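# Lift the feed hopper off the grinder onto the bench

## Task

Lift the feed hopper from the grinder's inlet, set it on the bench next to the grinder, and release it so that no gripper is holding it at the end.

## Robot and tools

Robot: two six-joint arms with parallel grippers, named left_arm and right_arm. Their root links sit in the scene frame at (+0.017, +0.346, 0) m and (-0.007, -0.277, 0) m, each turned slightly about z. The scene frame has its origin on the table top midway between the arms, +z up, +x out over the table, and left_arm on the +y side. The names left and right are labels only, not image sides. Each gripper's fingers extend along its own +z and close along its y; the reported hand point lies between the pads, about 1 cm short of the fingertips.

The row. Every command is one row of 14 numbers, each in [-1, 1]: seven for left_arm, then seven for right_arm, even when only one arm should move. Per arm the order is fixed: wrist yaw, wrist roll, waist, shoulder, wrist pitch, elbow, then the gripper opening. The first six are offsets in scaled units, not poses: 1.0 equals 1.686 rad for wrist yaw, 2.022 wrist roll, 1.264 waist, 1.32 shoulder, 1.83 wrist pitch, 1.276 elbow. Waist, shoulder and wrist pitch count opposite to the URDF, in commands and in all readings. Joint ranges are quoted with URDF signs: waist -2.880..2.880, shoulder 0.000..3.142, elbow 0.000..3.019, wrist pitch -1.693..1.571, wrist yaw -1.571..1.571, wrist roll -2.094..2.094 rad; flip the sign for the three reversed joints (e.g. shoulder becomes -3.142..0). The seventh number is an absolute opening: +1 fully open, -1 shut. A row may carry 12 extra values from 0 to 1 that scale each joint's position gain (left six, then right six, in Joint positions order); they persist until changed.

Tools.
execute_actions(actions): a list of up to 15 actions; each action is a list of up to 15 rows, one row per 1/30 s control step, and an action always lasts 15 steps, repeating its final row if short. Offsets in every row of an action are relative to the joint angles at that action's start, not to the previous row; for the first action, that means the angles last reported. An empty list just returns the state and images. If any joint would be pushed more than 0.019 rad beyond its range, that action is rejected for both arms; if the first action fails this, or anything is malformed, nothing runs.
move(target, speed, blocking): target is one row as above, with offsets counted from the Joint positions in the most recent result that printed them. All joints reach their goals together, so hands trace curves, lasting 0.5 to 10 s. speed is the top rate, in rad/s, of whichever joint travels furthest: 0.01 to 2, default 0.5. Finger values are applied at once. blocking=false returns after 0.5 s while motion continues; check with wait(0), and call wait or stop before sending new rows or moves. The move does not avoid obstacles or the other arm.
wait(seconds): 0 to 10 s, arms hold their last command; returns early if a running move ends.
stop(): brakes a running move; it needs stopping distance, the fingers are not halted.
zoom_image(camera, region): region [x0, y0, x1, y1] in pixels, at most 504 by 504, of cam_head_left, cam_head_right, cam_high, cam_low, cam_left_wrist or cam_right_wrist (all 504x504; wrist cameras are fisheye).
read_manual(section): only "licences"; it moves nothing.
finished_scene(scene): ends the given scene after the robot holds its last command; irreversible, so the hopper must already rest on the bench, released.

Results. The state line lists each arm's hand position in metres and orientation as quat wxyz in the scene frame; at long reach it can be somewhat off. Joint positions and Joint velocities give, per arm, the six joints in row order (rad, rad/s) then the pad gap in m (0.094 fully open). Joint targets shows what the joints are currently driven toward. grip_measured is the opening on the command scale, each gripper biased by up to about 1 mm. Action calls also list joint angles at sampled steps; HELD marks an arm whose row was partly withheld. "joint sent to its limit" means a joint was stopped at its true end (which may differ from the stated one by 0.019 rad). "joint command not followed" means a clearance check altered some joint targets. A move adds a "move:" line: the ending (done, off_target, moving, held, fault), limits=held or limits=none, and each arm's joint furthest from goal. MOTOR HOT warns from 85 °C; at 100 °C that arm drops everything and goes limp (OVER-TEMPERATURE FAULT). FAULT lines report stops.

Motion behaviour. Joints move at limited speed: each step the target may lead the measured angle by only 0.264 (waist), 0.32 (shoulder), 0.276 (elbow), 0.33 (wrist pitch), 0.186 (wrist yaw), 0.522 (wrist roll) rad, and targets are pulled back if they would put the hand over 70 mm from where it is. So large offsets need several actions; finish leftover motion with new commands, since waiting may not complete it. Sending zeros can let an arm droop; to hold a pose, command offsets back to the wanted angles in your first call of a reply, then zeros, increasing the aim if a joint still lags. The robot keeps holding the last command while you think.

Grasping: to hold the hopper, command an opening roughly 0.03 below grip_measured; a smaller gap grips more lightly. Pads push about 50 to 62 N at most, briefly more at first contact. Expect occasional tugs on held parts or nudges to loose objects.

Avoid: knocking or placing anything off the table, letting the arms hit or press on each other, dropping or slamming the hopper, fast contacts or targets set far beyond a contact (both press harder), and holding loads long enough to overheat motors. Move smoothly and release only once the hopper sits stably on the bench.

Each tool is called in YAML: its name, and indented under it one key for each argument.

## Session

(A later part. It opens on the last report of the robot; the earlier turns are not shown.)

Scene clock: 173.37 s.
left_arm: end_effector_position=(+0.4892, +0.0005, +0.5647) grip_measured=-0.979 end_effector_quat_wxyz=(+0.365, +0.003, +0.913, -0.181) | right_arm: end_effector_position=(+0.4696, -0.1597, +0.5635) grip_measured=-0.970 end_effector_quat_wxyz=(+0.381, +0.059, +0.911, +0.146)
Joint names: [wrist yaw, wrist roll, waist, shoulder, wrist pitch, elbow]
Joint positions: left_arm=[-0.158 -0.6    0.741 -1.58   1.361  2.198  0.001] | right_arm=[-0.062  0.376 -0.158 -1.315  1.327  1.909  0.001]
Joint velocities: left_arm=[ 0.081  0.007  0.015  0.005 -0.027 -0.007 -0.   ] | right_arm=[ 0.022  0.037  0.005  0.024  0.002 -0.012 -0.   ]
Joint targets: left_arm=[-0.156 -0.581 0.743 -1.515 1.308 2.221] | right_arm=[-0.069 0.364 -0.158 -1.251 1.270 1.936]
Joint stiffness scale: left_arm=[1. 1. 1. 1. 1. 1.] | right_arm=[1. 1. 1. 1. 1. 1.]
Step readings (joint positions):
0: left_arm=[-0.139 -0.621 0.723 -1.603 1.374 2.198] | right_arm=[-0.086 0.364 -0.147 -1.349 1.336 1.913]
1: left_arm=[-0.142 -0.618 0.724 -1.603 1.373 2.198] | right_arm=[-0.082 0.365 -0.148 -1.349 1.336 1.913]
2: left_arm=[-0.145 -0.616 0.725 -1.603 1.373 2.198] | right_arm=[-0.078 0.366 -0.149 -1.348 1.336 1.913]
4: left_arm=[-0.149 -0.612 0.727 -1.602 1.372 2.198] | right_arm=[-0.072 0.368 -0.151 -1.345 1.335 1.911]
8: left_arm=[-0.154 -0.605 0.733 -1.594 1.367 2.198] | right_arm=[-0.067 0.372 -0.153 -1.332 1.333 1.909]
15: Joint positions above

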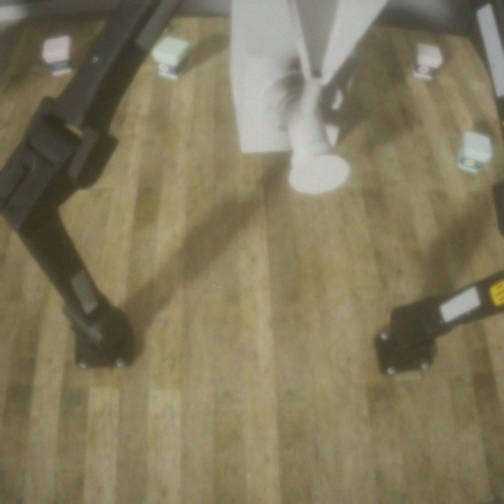

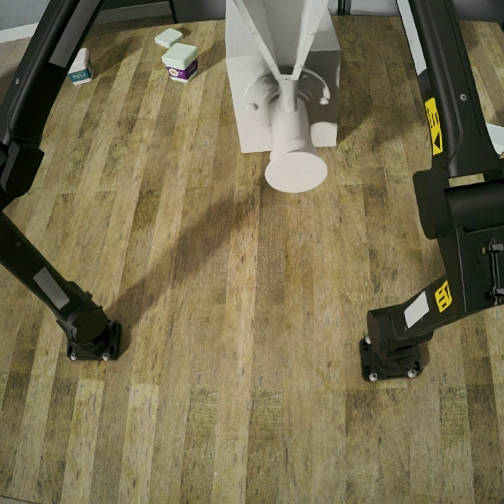

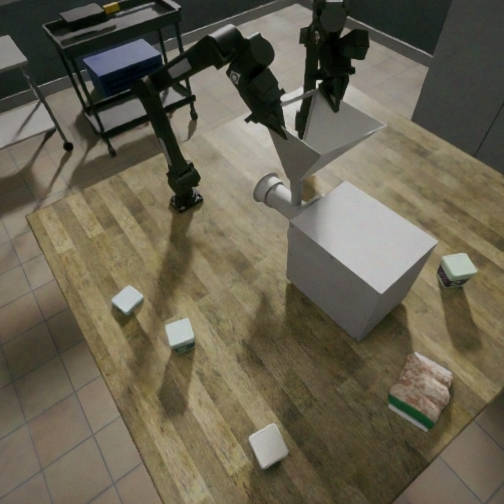

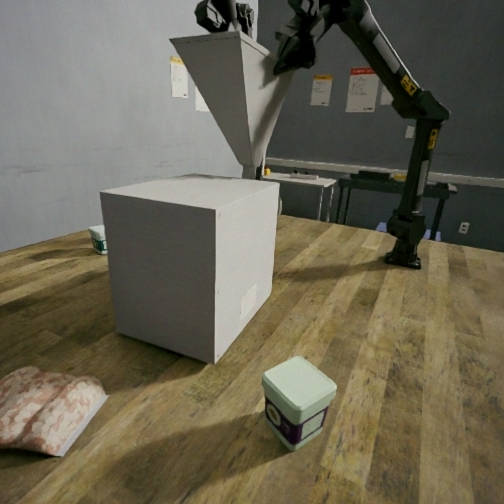

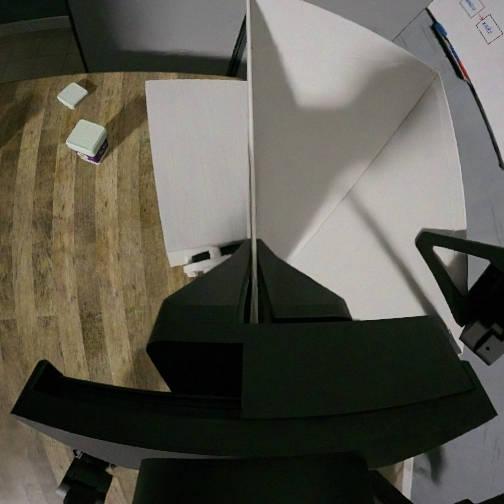

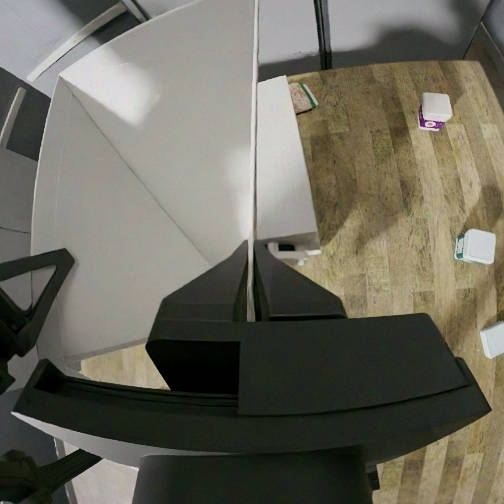

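execute_actions:
  actions:
    - [[-0.002,0.008,0.006,0.053,-0.03,0.018,-1,0.002,0.002,-0.003,0.052,-0.031,0.02,-1],[-0.004,0.011,0.010,0.058,-0.032,0.018,-1,0.004,0.003,-0.005,0.057,-0.032,0.02,-1],[-0.006,0.014,0.013,0.063,-0.034,0.018,-1,0.006,0.004,-0.007,0.063,-0.034,0.02,-1],[-0.008,0.017,0.016,0.068,-0.036,0.018,-1,0.008,0.004,-0.008,0.069,-0.036,0.02,-1],[-0.01,0.02,0.018,0.073,-0.036,0.018,-1,0.01,0.004,-0.009,0.075,-0.036,0.02,-1]]

zoom_image:
  camera: "cam_high"
  region: [250, 130, 350, 230]

Scene clock: 179.10 s.
left_arm: end_effector_position=(+0.4760, -0.0006, +0.5824) grip_measured=-0.978 end_effector_quat_wxyz=(+0.383, +0.013, +0.904, -0.186) | right_arm: end_effector_position=(+0.4543, -0.1612, +0.5806) grip_measured=-0.970 end_effector_quat_wxyz=(+0.400, +0.062, +0.903, +0.146)
Joint names: [wrist yaw, wrist roll, waist, shoulder, wrist pitch, elbow]
Joint positions: left_arm=[-0.177 -0.586  0.762 -1.553  1.348  2.198  0.001] | right_arm=[-0.037  0.387 -0.171 -1.278  1.321  1.907  0.001]
Joint velocities: left_arm=[-0.037 -0.022  0.034  0.024  0.002 -0.012 -0.   ] | right_arm=[-0.007 -0.007 -0.015  0.034  0.007  0.007  0.   ]
Joint targets: left_arm=[-0.175 -0.560 0.763 -1.484 1.295 2.221] | right_arm=[-0.045 0.384 -0.169 -1.216 1.261 1.934]
Joint stiffness scale: left_arm=[1. 1. 1. 1. 1. 1.] | right_arm=[1. 1. 1. 1. 1. 1.]
Step readings (joint positions):
0: left_arm=[-0.158 -0.600 0.741 -1.580 1.360 2.198] | right_arm=[-0.061 0.376 -0.158 -1.314 1.327 1.909]
1: left_arm=[-0.160 -0.600 0.741 -1.580 1.359 2.198] | right_arm=[-0.058 0.377 -0.159 -1.314 1.327 1.909]
2: left_arm=[-0.163 -0.599 0.743 -1.580 1.359 2.198] | right_arm=[-0.054 0.379 -0.160 -1.314 1.327 1.909]
4: left_arm=[-0.168 -0.595 0.745 -1.579 1.356 2.198] | right_arm=[-0.048 0.380 -0.162 -1.311 1.325 1.909]
8: left_arm=[-0.173 -0.591 0.752 -1.571 1.352 2.198] | right_arm=[-0.042 0.382 -0.165 -1.299 1.322 1.907]
15: Joint positions above

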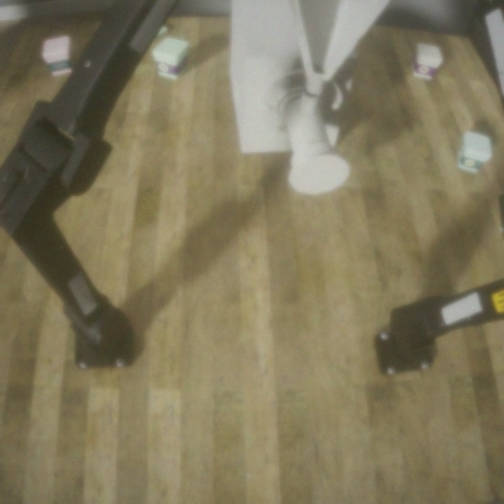

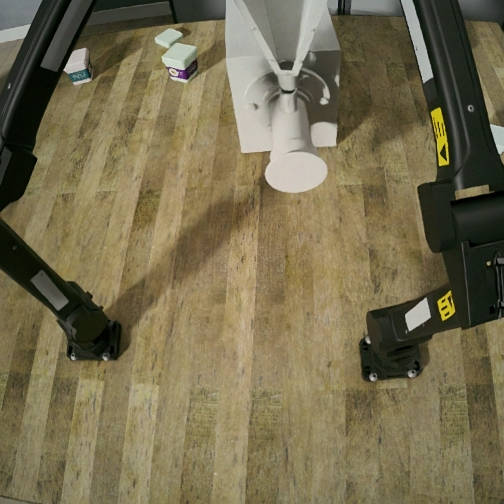

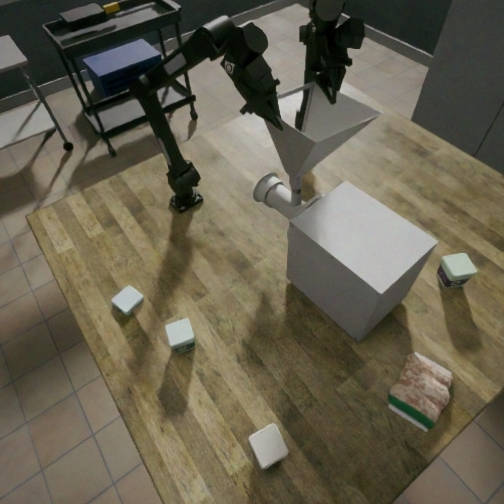

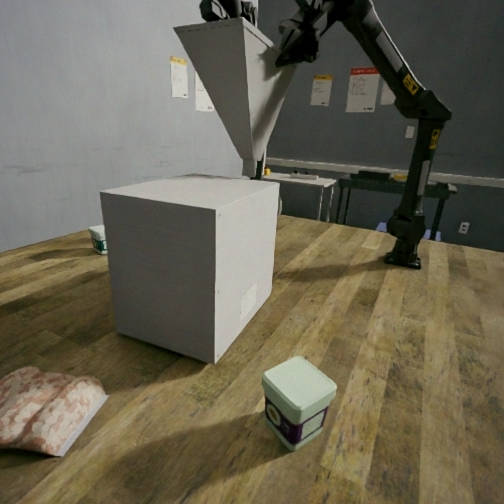

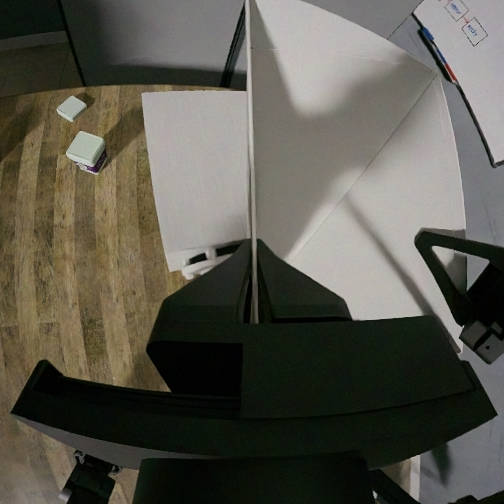

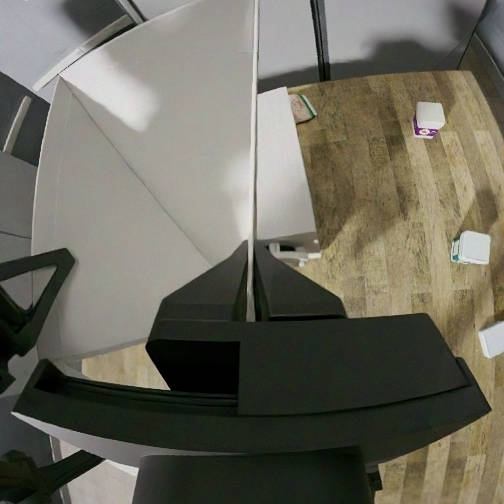

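Region (250, 130, 350, 230) of cam_high's 504x504 image, scaled by 5.040, with more detail than that image has.

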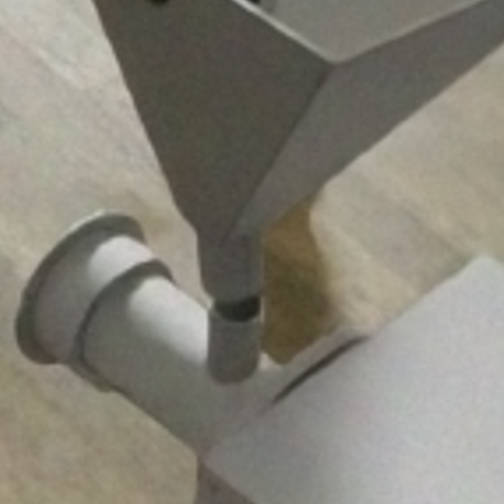

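execute_actions:
  actions:
    - [[0,0.008,-0.001,0.052,-0.025,0.015,-1,0,0.002,-0.004,0.047,-0.028,0.02,-1],[-0.001,0.005,-0.003,0.057,-0.022,0.008,-1,0.004,0.005,-0.013,0.048,-0.025,0.019,-1],[-0.002,0.002,-0.005,0.065,-0.019,-0.003,-1,0.01,0.010,-0.025,0.049,-0.022,0.017,-1],[-0.004,-0.002,-0.007,0.076,-0.016,-0.016,-1,0.017,0.016,-0.040,0.051,-0.019,0.015,-1],[-0.006,-0.004,-0.010,0.089,-0.013,-0.031,-1,0.024,0.022,-0.056,0.053,-0.016,0.012,-1],[-0.008,-0.006,-0.012,0.102,-0.010,-0.047,-1,0.032,0.028,-0.073,0.055,-0.013,0.009,-1],[-0.010,-0.008,-0.014,0.116,-0.008,-0.063,-1,0.040,0.034,-0.089,0.057,-0.010,0.006,-1],[-0.012,-0.010,-0.016,0.129,-0.006,-0.078,-1,0.047,0.039,-0.105,0.059,-0.007,0.003,-1],[-0.013,-0.011,-0.018,0.141,-0.004,-0.091,-1,0.054,0.044,-0.118,0.061,-0.005,0.001,-1],[-0.015,-0.012,-0.019,0.151,-0.002,-0.102,-1,0.059,0.048,-0.129,0.062,-0.003,-0.001,-1],[-0.015,-0.013,-0.020,0.157,0,-0.108,-1,0.062,0.051,-0.137,0.063,-0.001,-0.002,-1],[-0.016,-0.013,-0.020,0.159,0,-0.111,-1,0.063,0.052,-0.139,0.063,0,-0.003,-1]]

Scene clock: 211.20 s.
left_arm: end_effector_position=(+0.4345, +0.0584, +0.5840) grip_measured=-0.979 end_effector_quat_wxyz=(+0.384, -0.011, +0.909, -0.164) | right_arm: end_effector_position=(+0.4220, -0.1025, +0.5774) grip_measured=-0.970 end_effector_quat_wxyz=(+0.391, +0.047, +0.906, +0.156)
Joint names: [wrist yaw, wrist roll, waist, shoulder, wrist pitch, elbow]
Joint positions: left_arm=[-0.213 -0.602  0.738 -1.389  1.377  2.036  0.001] | right_arm=[ 0.064  0.485 -0.349 -1.25   1.333  1.88   0.001]
Joint velocities: left_arm=[ 0.037  0.066 -0.005  0.2    0.1   -0.027  0.001] | right_arm=[-0.007  0.154 -0.171  0.171  0.002  0.002  0.   ]
Joint targets: left_arm=[-0.204 -0.613 0.737 -1.343 1.347 2.056] | right_arm=[0.069 0.492 -0.347 -1.194 1.321 1.902]
Joint stiffness scale: left_arm=[1. 1. 1. 1. 1. 1.] | right_arm=[1. 1. 1. 1. 1. 1.]
Step readings (joint positions):
0: left_arm=[-0.178 -0.586 0.763 -1.553 1.348 2.198] | right_arm=[-0.036 0.388 -0.172 -1.276 1.321 1.907]
1: left_arm=[-0.179 -0.586 0.763 -1.553 1.348 2.198] | right_arm=[-0.033 0.388 -0.173 -1.276 1.321 1.907]
2: left_arm=[-0.180 -0.586 0.763 -1.553 1.348 2.196] | right_arm=[-0.028 0.390 -0.175 -1.276 1.321 1.907]
4: left_arm=[-0.184 -0.587 0.763 -1.546 1.346 2.185] | right_arm=[-0.009 0.394 -0.187 -1.276 1.321 1.905]
8: left_arm=[-0.200 -0.600 0.756 -1.495 1.346 2.116] | right_arm=[0.036 0.425 -0.243 -1.270 1.326 1.888]
15: Joint positions above

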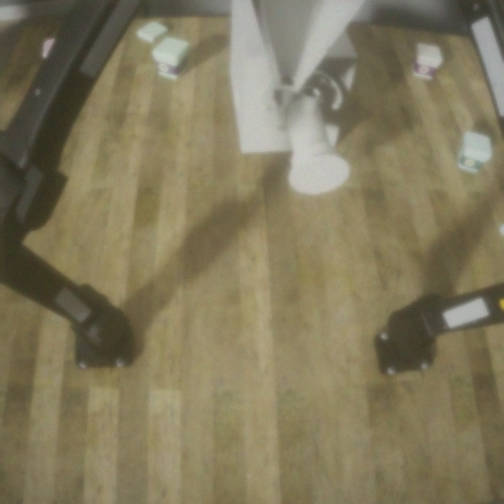

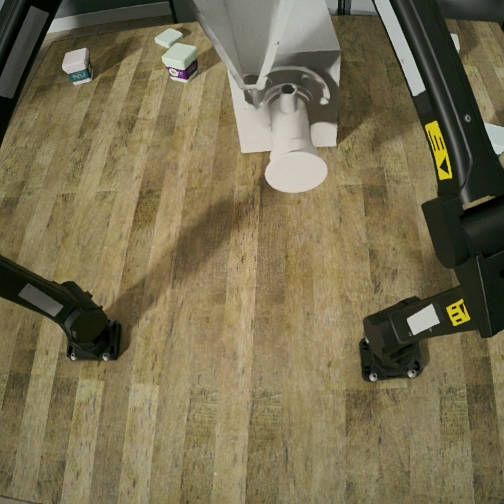

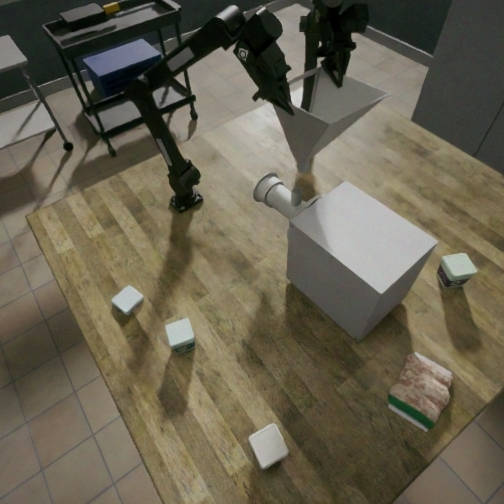

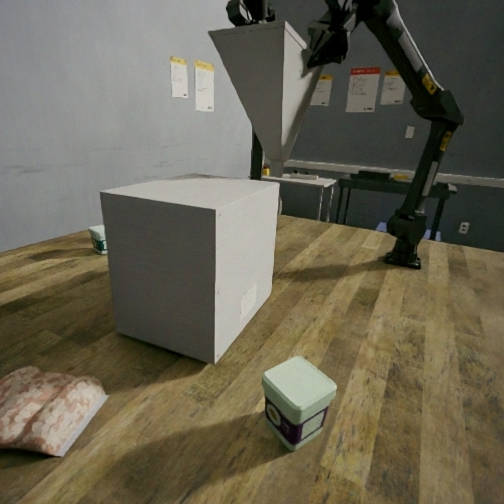

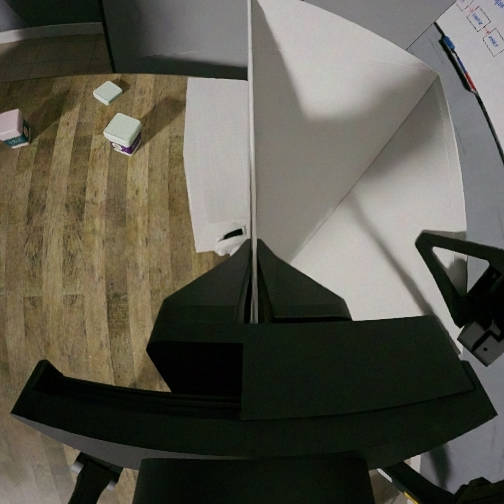

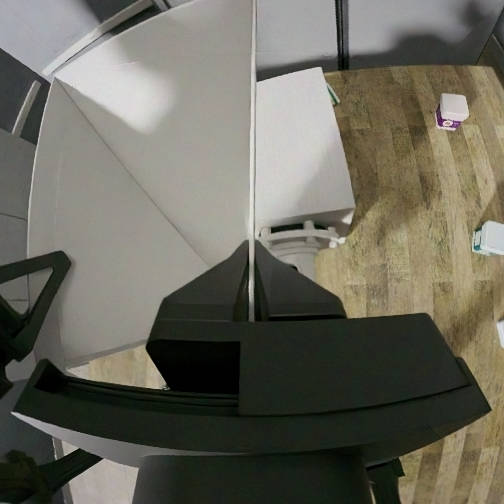

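move:
  target: [0.136,0.035,-0.204,0.244,0.007,-0.371,-1,0.058,0.156,-0.251,-0.033,0.02,-0.112,-1]
  speed: 0.5

Scene clock: 226.43 s.
left_arm: end_effector_position=(+0.3782, +0.1825, +0.4631) grip_measured=-0.979 end_effector_quat_wxyz=(+0.265, -0.061, +0.951, -0.146) | right_arm: end_effector_position=(+0.3715, +0.0211, +0.4587) grip_measured=-0.970 end_effector_quat_wxyz=(+0.262, +0.053, +0.953, +0.145)
Joint names: [wrist yaw, wrist roll, waist, shoulder, wrist pitch, elbow]
Joint positions: left_arm=[ 0.012 -0.551  0.482 -1.099  1.405  1.547  0.001] | right_arm=[ 0.154  0.786 -0.661 -1.318  1.377  1.713  0.001]
Joint velocities: left_arm=[-0.007 -0.022  0.005  0.024  0.002  0.002 -0.001] | right_arm=[-0.066 -0.037  0.005  0.015  0.012 -0.027  0.   ]
Joint targets: left_arm=[0.017 -0.531 0.480 -1.067 1.390 1.563] | right_arm=[0.162 0.800 -0.666 -1.294 1.370 1.737]
Joint stiffness scale: left_arm=[1. 1. 1. 1. 1. 1.] | right_arm=[1. 1. 1. 1. 1. 1.]
move: off_target (left_arm, right_arm); limits=none; left_arm: farthest joint: the shoulder, 0.032 radians from its target (0.315 radians at the start); right_arm: farthest joint: the shoulder, 0.024 radians from its target (0.056 radians at the start)

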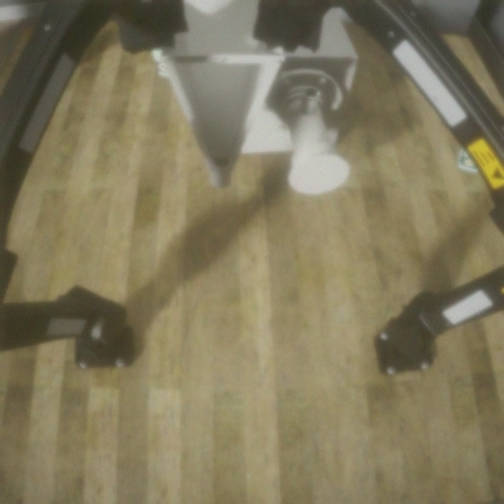

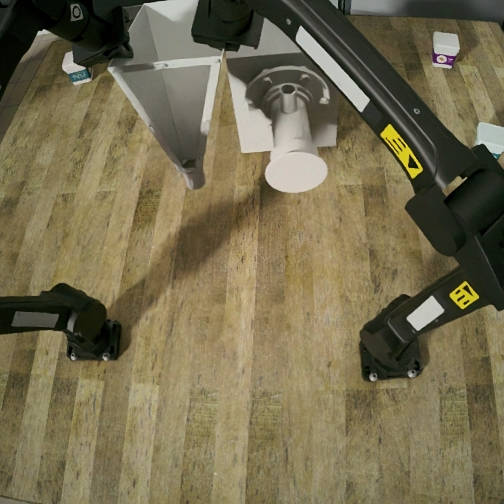

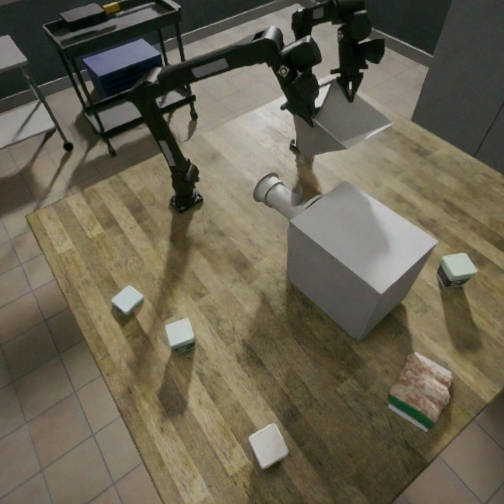

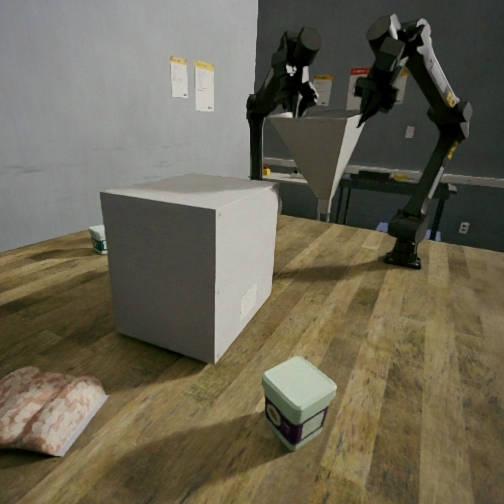

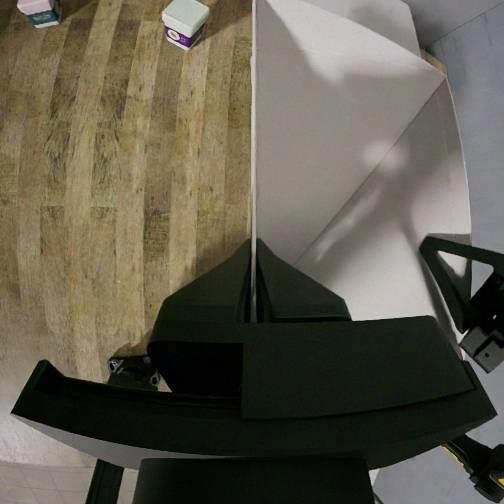

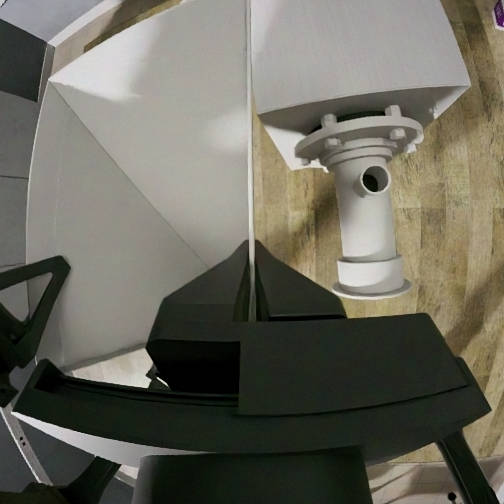

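move:
  target: [0.114,0.061,-0.131,-0.058,0,-0.221,-1,-0.148,0.048,0.030,-0.099,-0.045,-0.147,-1]
  speed: 0.45

Scene clock: 259.57 s.
left_arm: end_effector_position=(+0.3783, +0.2093, +0.3278) grip_measured=-0.977 end_effector_quat_wxyz=(+0.121, -0.033, +0.981, -0.148) | right_arm: end_effector_position=(+0.3651, +0.0489, +0.3249) grip_measured=-0.970 end_effector_quat_wxyz=(+0.096, +0.064, +0.983, +0.146)
Joint names: [wrist yaw, wrist roll, waist, shoulder, wrist pitch, elbow]
Joint positions: left_arm=[ 0.209 -0.369  0.331 -1.149  1.385  1.289  0.001] | right_arm=[-0.079  0.837 -0.63  -1.42   1.336  1.527  0.001]
Joint velocities: left_arm=[-0.022 -0.037 -0.005  0.005 -0.002 -0.007  0.001] | right_arm=[ 0.007 -0.007 -0.005  0.015 -0.002 -0.002  0.001]
Joint targets: left_arm=[0.204 -0.427 0.317 -1.176 1.405 1.265] | right_arm=[-0.095 0.883 -0.623 -1.448 1.294 1.525]
Joint stiffness scale: left_arm=[1. 1. 1. 1. 1. 1.] | right_arm=[1. 1. 1. 1. 1. 1.]
move: off_target (left_arm, right_arm); limits=none; left_arm: farthest joint: the wrist roll, 0.059 radians from its target (0.123 radians at the start); right_arm: farthest joint: the wrist roll, 0.046 radians from its target (0.097 radians at the start)

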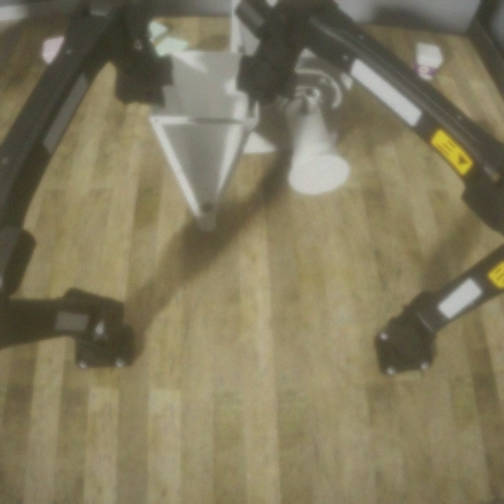

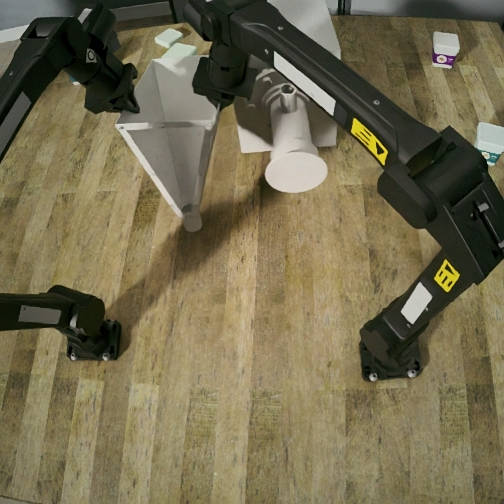

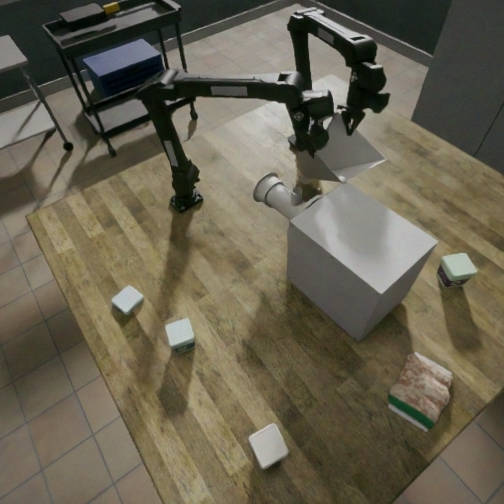

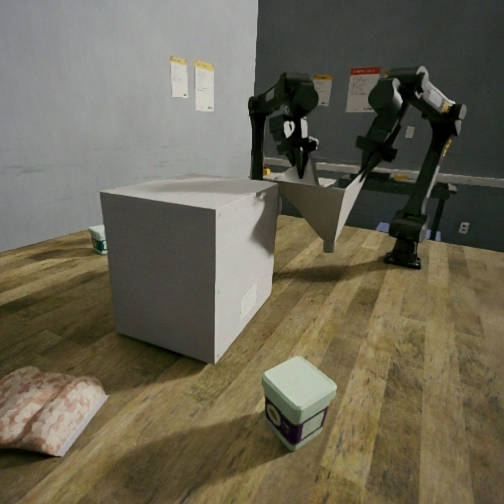

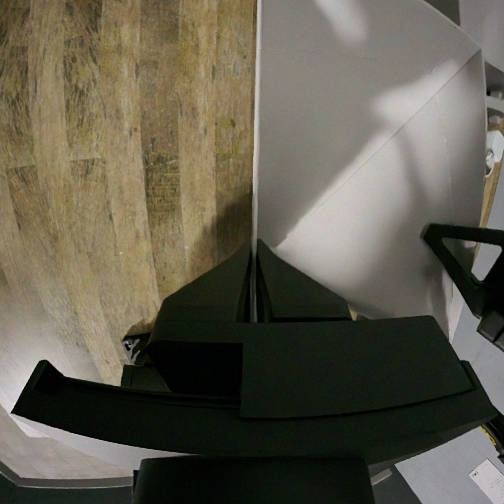

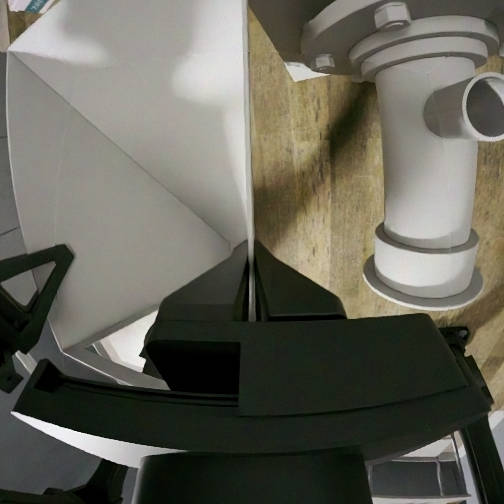

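execute_actions:
  actions:
    - [[0,-0.015,-0.005,-0.005,0.005,-0.008,-1,0,0.015,0,-0.005,-0.012,0.006,-1],[0,-0.005,0,0.01,0,0.002,-1,0,0.008,0,0.012,-0.006,0.012,-1],[0,0,0,0.025,0,0.012,-1,0,0.004,0,0.028,0,0.018,-1],[0,0,0,0.037,0.002,0.018,-1,0,0.002,0,0.042,0,0.02,-1],[0,0,0,0.047,0.005,0.018,-1,0,0.002,-0.003,0.053,0,0.02,-1],[0.001,0.001,-0.003,0.055,0.01,0.016,-1,0,0.003,-0.009,0.06,0.001,0.02,-1],[0.003,0.003,-0.007,0.062,0.017,0.013,-1,0,0.005,-0.018,0.063,0.003,0.02,-1],[0.005,0.005,-0.012,0.070,0.025,0.008,-1,0,0.008,-0.028,0.063,0.005,0.02,-1],[0.008,0.008,-0.017,0.078,0.033,0.003,-1,0,0.011,-0.040,0.063,0.007,0.02,-1],[0.011,0.010,-0.022,0.086,0.042,-0.003,-1,0,0.014,-0.051,0.063,0.009,0.02,-1],[0.013,0.012,-0.027,0.093,0.050,-0.009,-1,0,0.017,-0.061,0.063,0.010,0.02,-1],[0.015,0.014,-0.031,0.099,0.057,-0.013,-1,0,0.019,-0.069,0.063,0.011,0.02,-1],[0.016,0.015,-0.033,0.103,0.061,-0.016,-1,0,0.02,-0.074,0.063,0.012,0.02,-1]]

wait:
  seconds: 0.3

Scene clock: 322.53 s.
left_arm: end_effector_position=(+0.3354, +0.2306, +0.3435) grip_measured=-0.980 end_effector_quat_wxyz=(+0.113, -0.044, +0.981, -0.148) | right_arm: end_effector_position=(+0.3283, +0.0705, +0.3371) grip_measured=-0.970 end_effector_quat_wxyz=(+0.089, +0.037, +0.983, +0.154)
Joint names: [wrist yaw, wrist roll, waist, shoulder, wrist pitch, elbow]
Joint positions: left_arm=[ 0.222 -0.358  0.297 -1.045  1.482  1.261  0.001] | right_arm=[-0.081  0.865 -0.713 -1.39   1.361  1.527  0.001]
Joint velocities: left_arm=[-0.066  0.095 -0.103  0.337  0.252 -0.095 -0.   ] | right_arm=[-0.022  0.154 -0.249  0.044  0.046  0.012 -0.   ]
Joint targets: left_arm=[0.236 -0.339 0.290 -1.013 1.497 1.268] | right_arm=[-0.079 0.877 -0.724 -1.337 1.357 1.553]
Joint stiffness scale: left_arm=[1. 1. 1. 1. 1. 1.] | right_arm=[1. 1. 1. 1. 1. 1.]
Step readings (joint positions):
0: left_arm=[0.209 -0.369 0.331 -1.149 1.385 1.289] | right_arm=[-0.079 0.837 -0.630 -1.420 1.336 1.527]
1: left_arm=[0.209 -0.366 0.331 -1.148 1.385 1.289] | right_arm=[-0.077 0.835 -0.630 -1.420 1.336 1.527]
2: left_arm=[0.209 -0.362 0.331 -1.147 1.383 1.289] | right_arm=[-0.077 0.832 -0.631 -1.419 1.336 1.527]
4: left_arm=[0.211 -0.361 0.331 -1.141 1.381 1.289] | right_arm=[-0.077 0.827 -0.631 -1.416 1.336 1.527]
8: left_arm=[0.212 -0.362 0.331 -1.125 1.396 1.289] | right_arm=[-0.080 0.826 -0.640 -1.408 1.338 1.527]
15: Joint positions above

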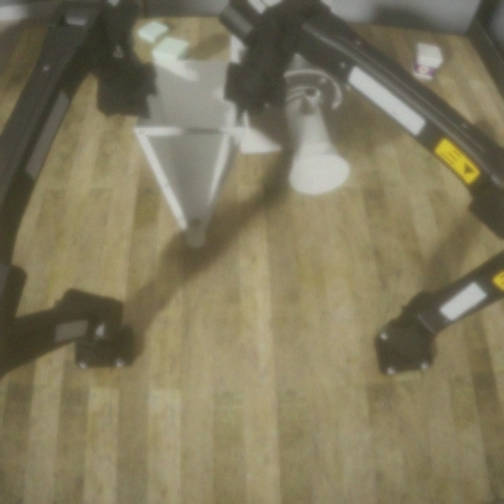

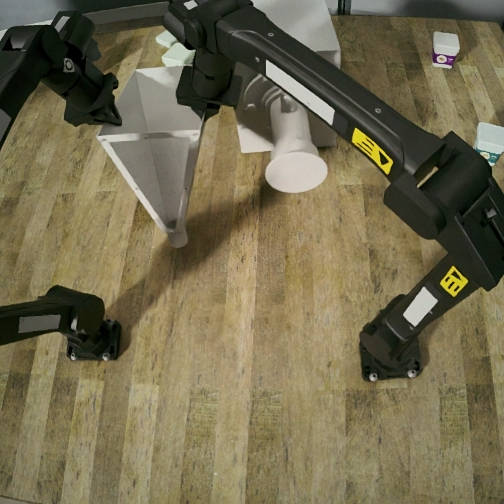

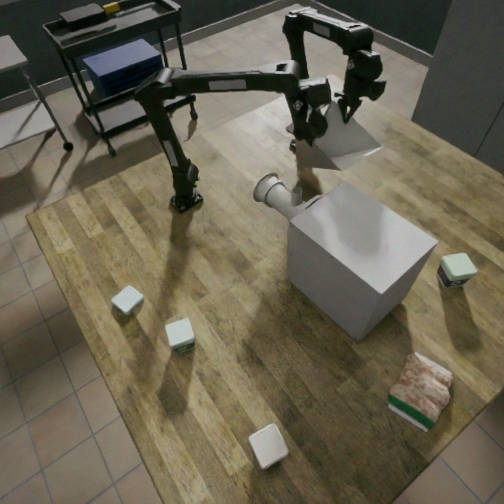

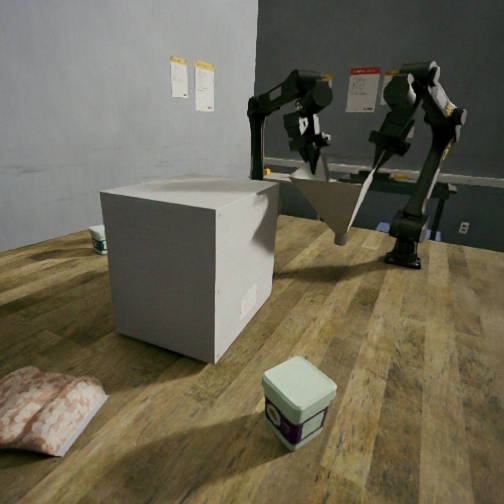

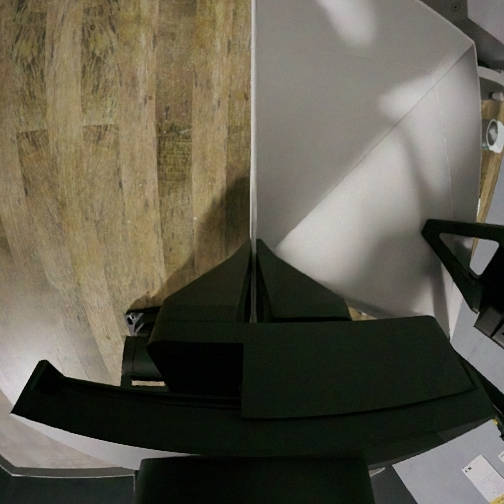

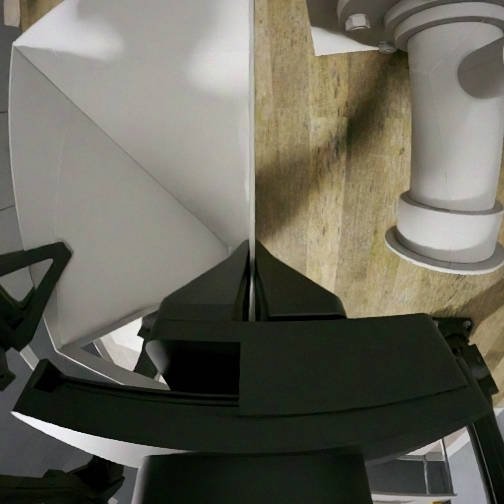

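Scene clock: 322.83 s.
left_arm: end_effector_position=(+0.3286, +0.2338, +0.3467) grip_measured=-0.980 end_effector_quat_wxyz=(+0.114, -0.045, +0.981, -0.149) | right_arm: end_effector_position=(+0.3225, +0.0737, +0.3397) grip_measured=-0.970 end_effector_quat_wxyz=(+0.088, +0.035, +0.983, +0.157)
Joint names: [wrist yaw, wrist roll, waist, shoulder, wrist pitch, elbow]
Joint positions: left_arm=[ 0.222 -0.355  0.292 -1.026  1.494  1.257  0.001] | right_arm=[-0.083  0.874 -0.725 -1.384  1.362  1.527  0.001]
Joint velocities: left_arm=[ 0.037 -0.051  0.005  0.015 -0.007  0.007 -0.001] | right_arm=[ 0.037 -0.022  0.005 -0.005 -0.002 -0.012  0.001]
Joint targets: left_arm=[0.236 -0.339 0.290 -1.013 1.497 1.268] | right_arm=[-0.079 0.877 -0.724 -1.337 1.358 1.553]
Joint stiffness scale: left_arm=[1. 1. 1. 1. 1. 1.] | right_arm=[1. 1. 1. 1. 1. 1.]
wait: 0.30 s; no rest

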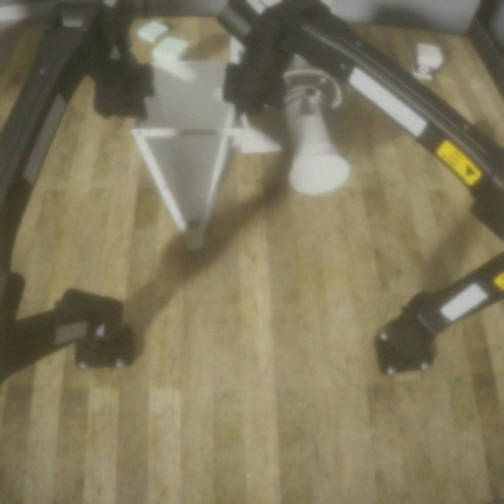

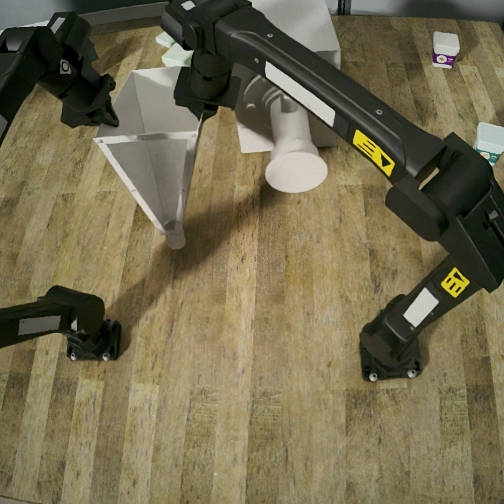

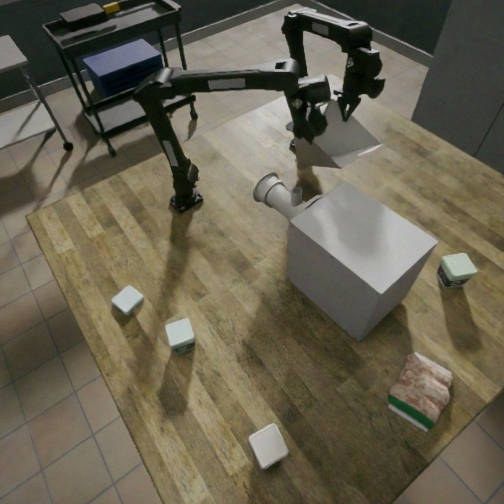

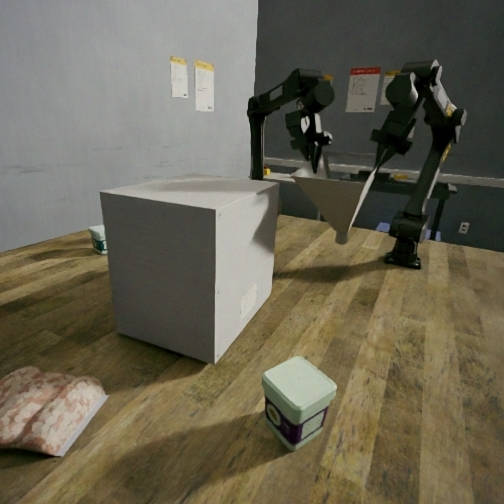

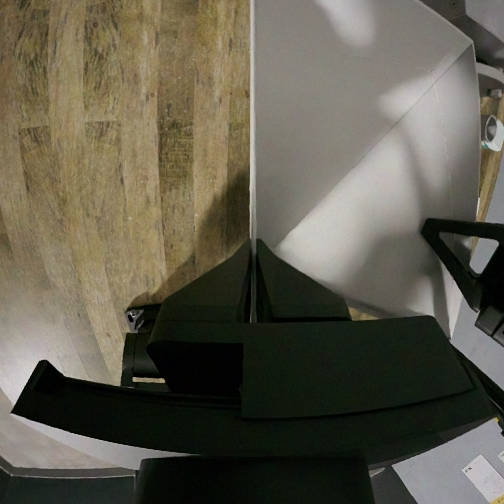

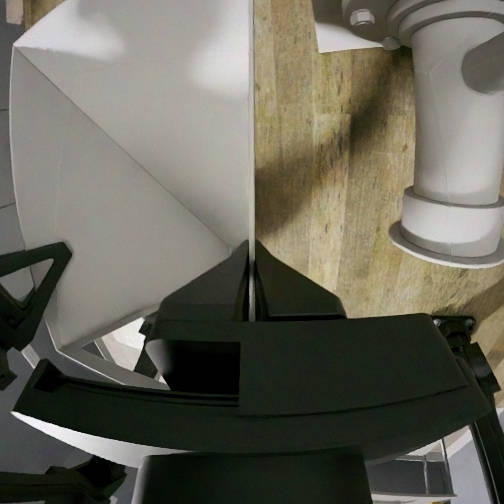

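move:
  target: [0.051,0.048,-0.070,-0.121,0.064,-0.082,-1,-0.152,0.013,0.039,-0.111,0.038,-0.022,-1]
  speed: 0.4

Scene clock: 353.43 s.
left_arm: end_effector_position=(+0.3189, +0.2500, +0.2494) grip_measured=-0.980 end_effector_quat_wxyz=(-0.067, -0.074, +0.985, -0.138) | right_arm: end_effector_position=(+0.3085, +0.0906, +0.2435) grip_measured=-0.970 end_effector_quat_wxyz=(-0.096, +0.062, +0.984, +0.137)
Joint names: [wrist yaw, wrist roll, waist, shoulder, wrist pitch, elbow]
Joint positions: left_arm=[ 0.299 -0.284  0.209 -1.202  1.588  1.146  0.001] | right_arm=[-0.329  0.884 -0.685 -1.556  1.423  1.476  0.001]
Joint velocities: left_arm=[-0.051  0.007  0.015 -0.015  0.012 -0.007  0.001] | right_arm=[ 0.007  0.066 -0.005  0.015  0.007  0.007 -0.   ]
Joint targets: left_arm=[0.308 -0.258 0.204 -1.186 1.612 1.153] | right_arm=[-0.340 0.900 -0.676 -1.530 1.432 1.499]
Joint stiffness scale: left_arm=[1. 1. 1. 1. 1. 1.] | right_arm=[1. 1. 1. 1. 1. 1.]
move: off_target (left_arm, right_arm); limits=none; left_arm: farthest joint: the wrist roll, 0.026 radians from its target (0.097 radians at the start); right_arm: farthest joint: the shoulder, 0.026 radians from its target (0.147 radians at the start)

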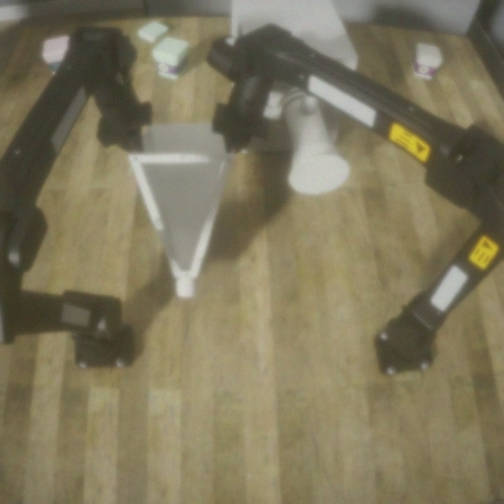

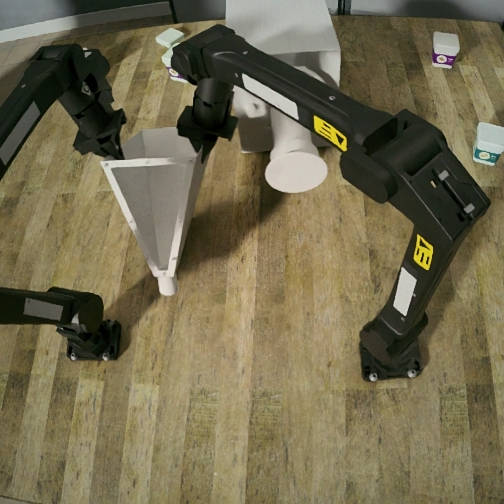

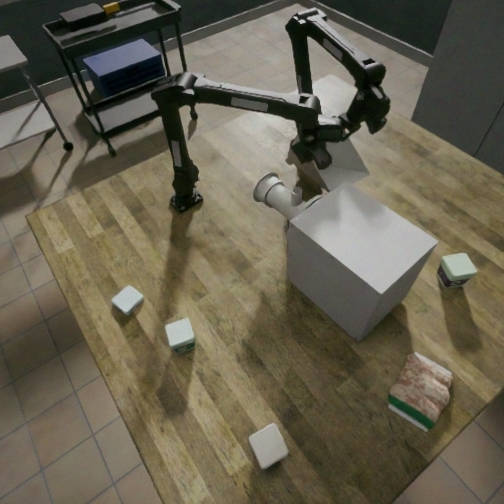

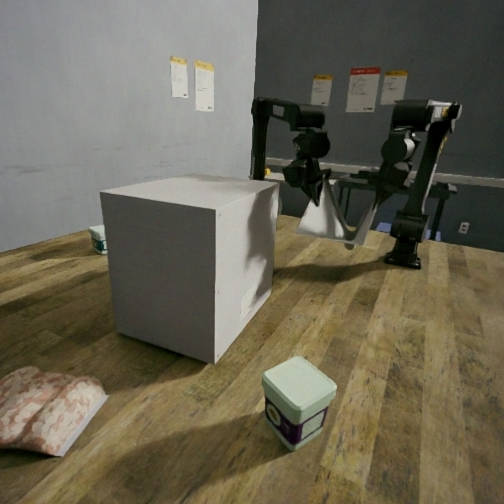

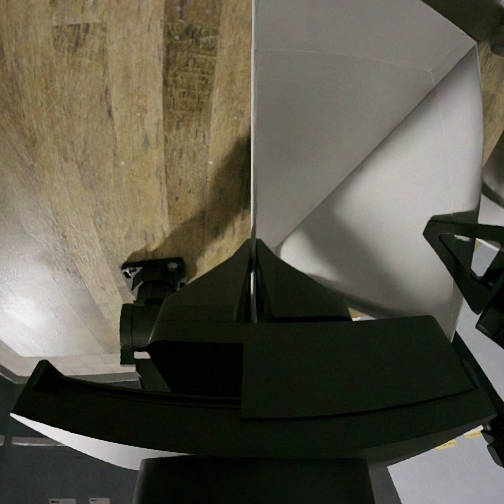

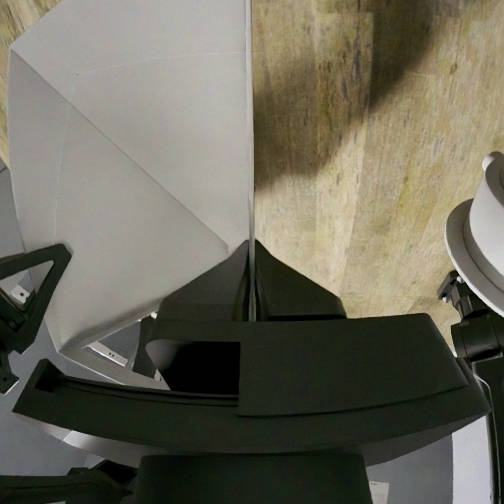

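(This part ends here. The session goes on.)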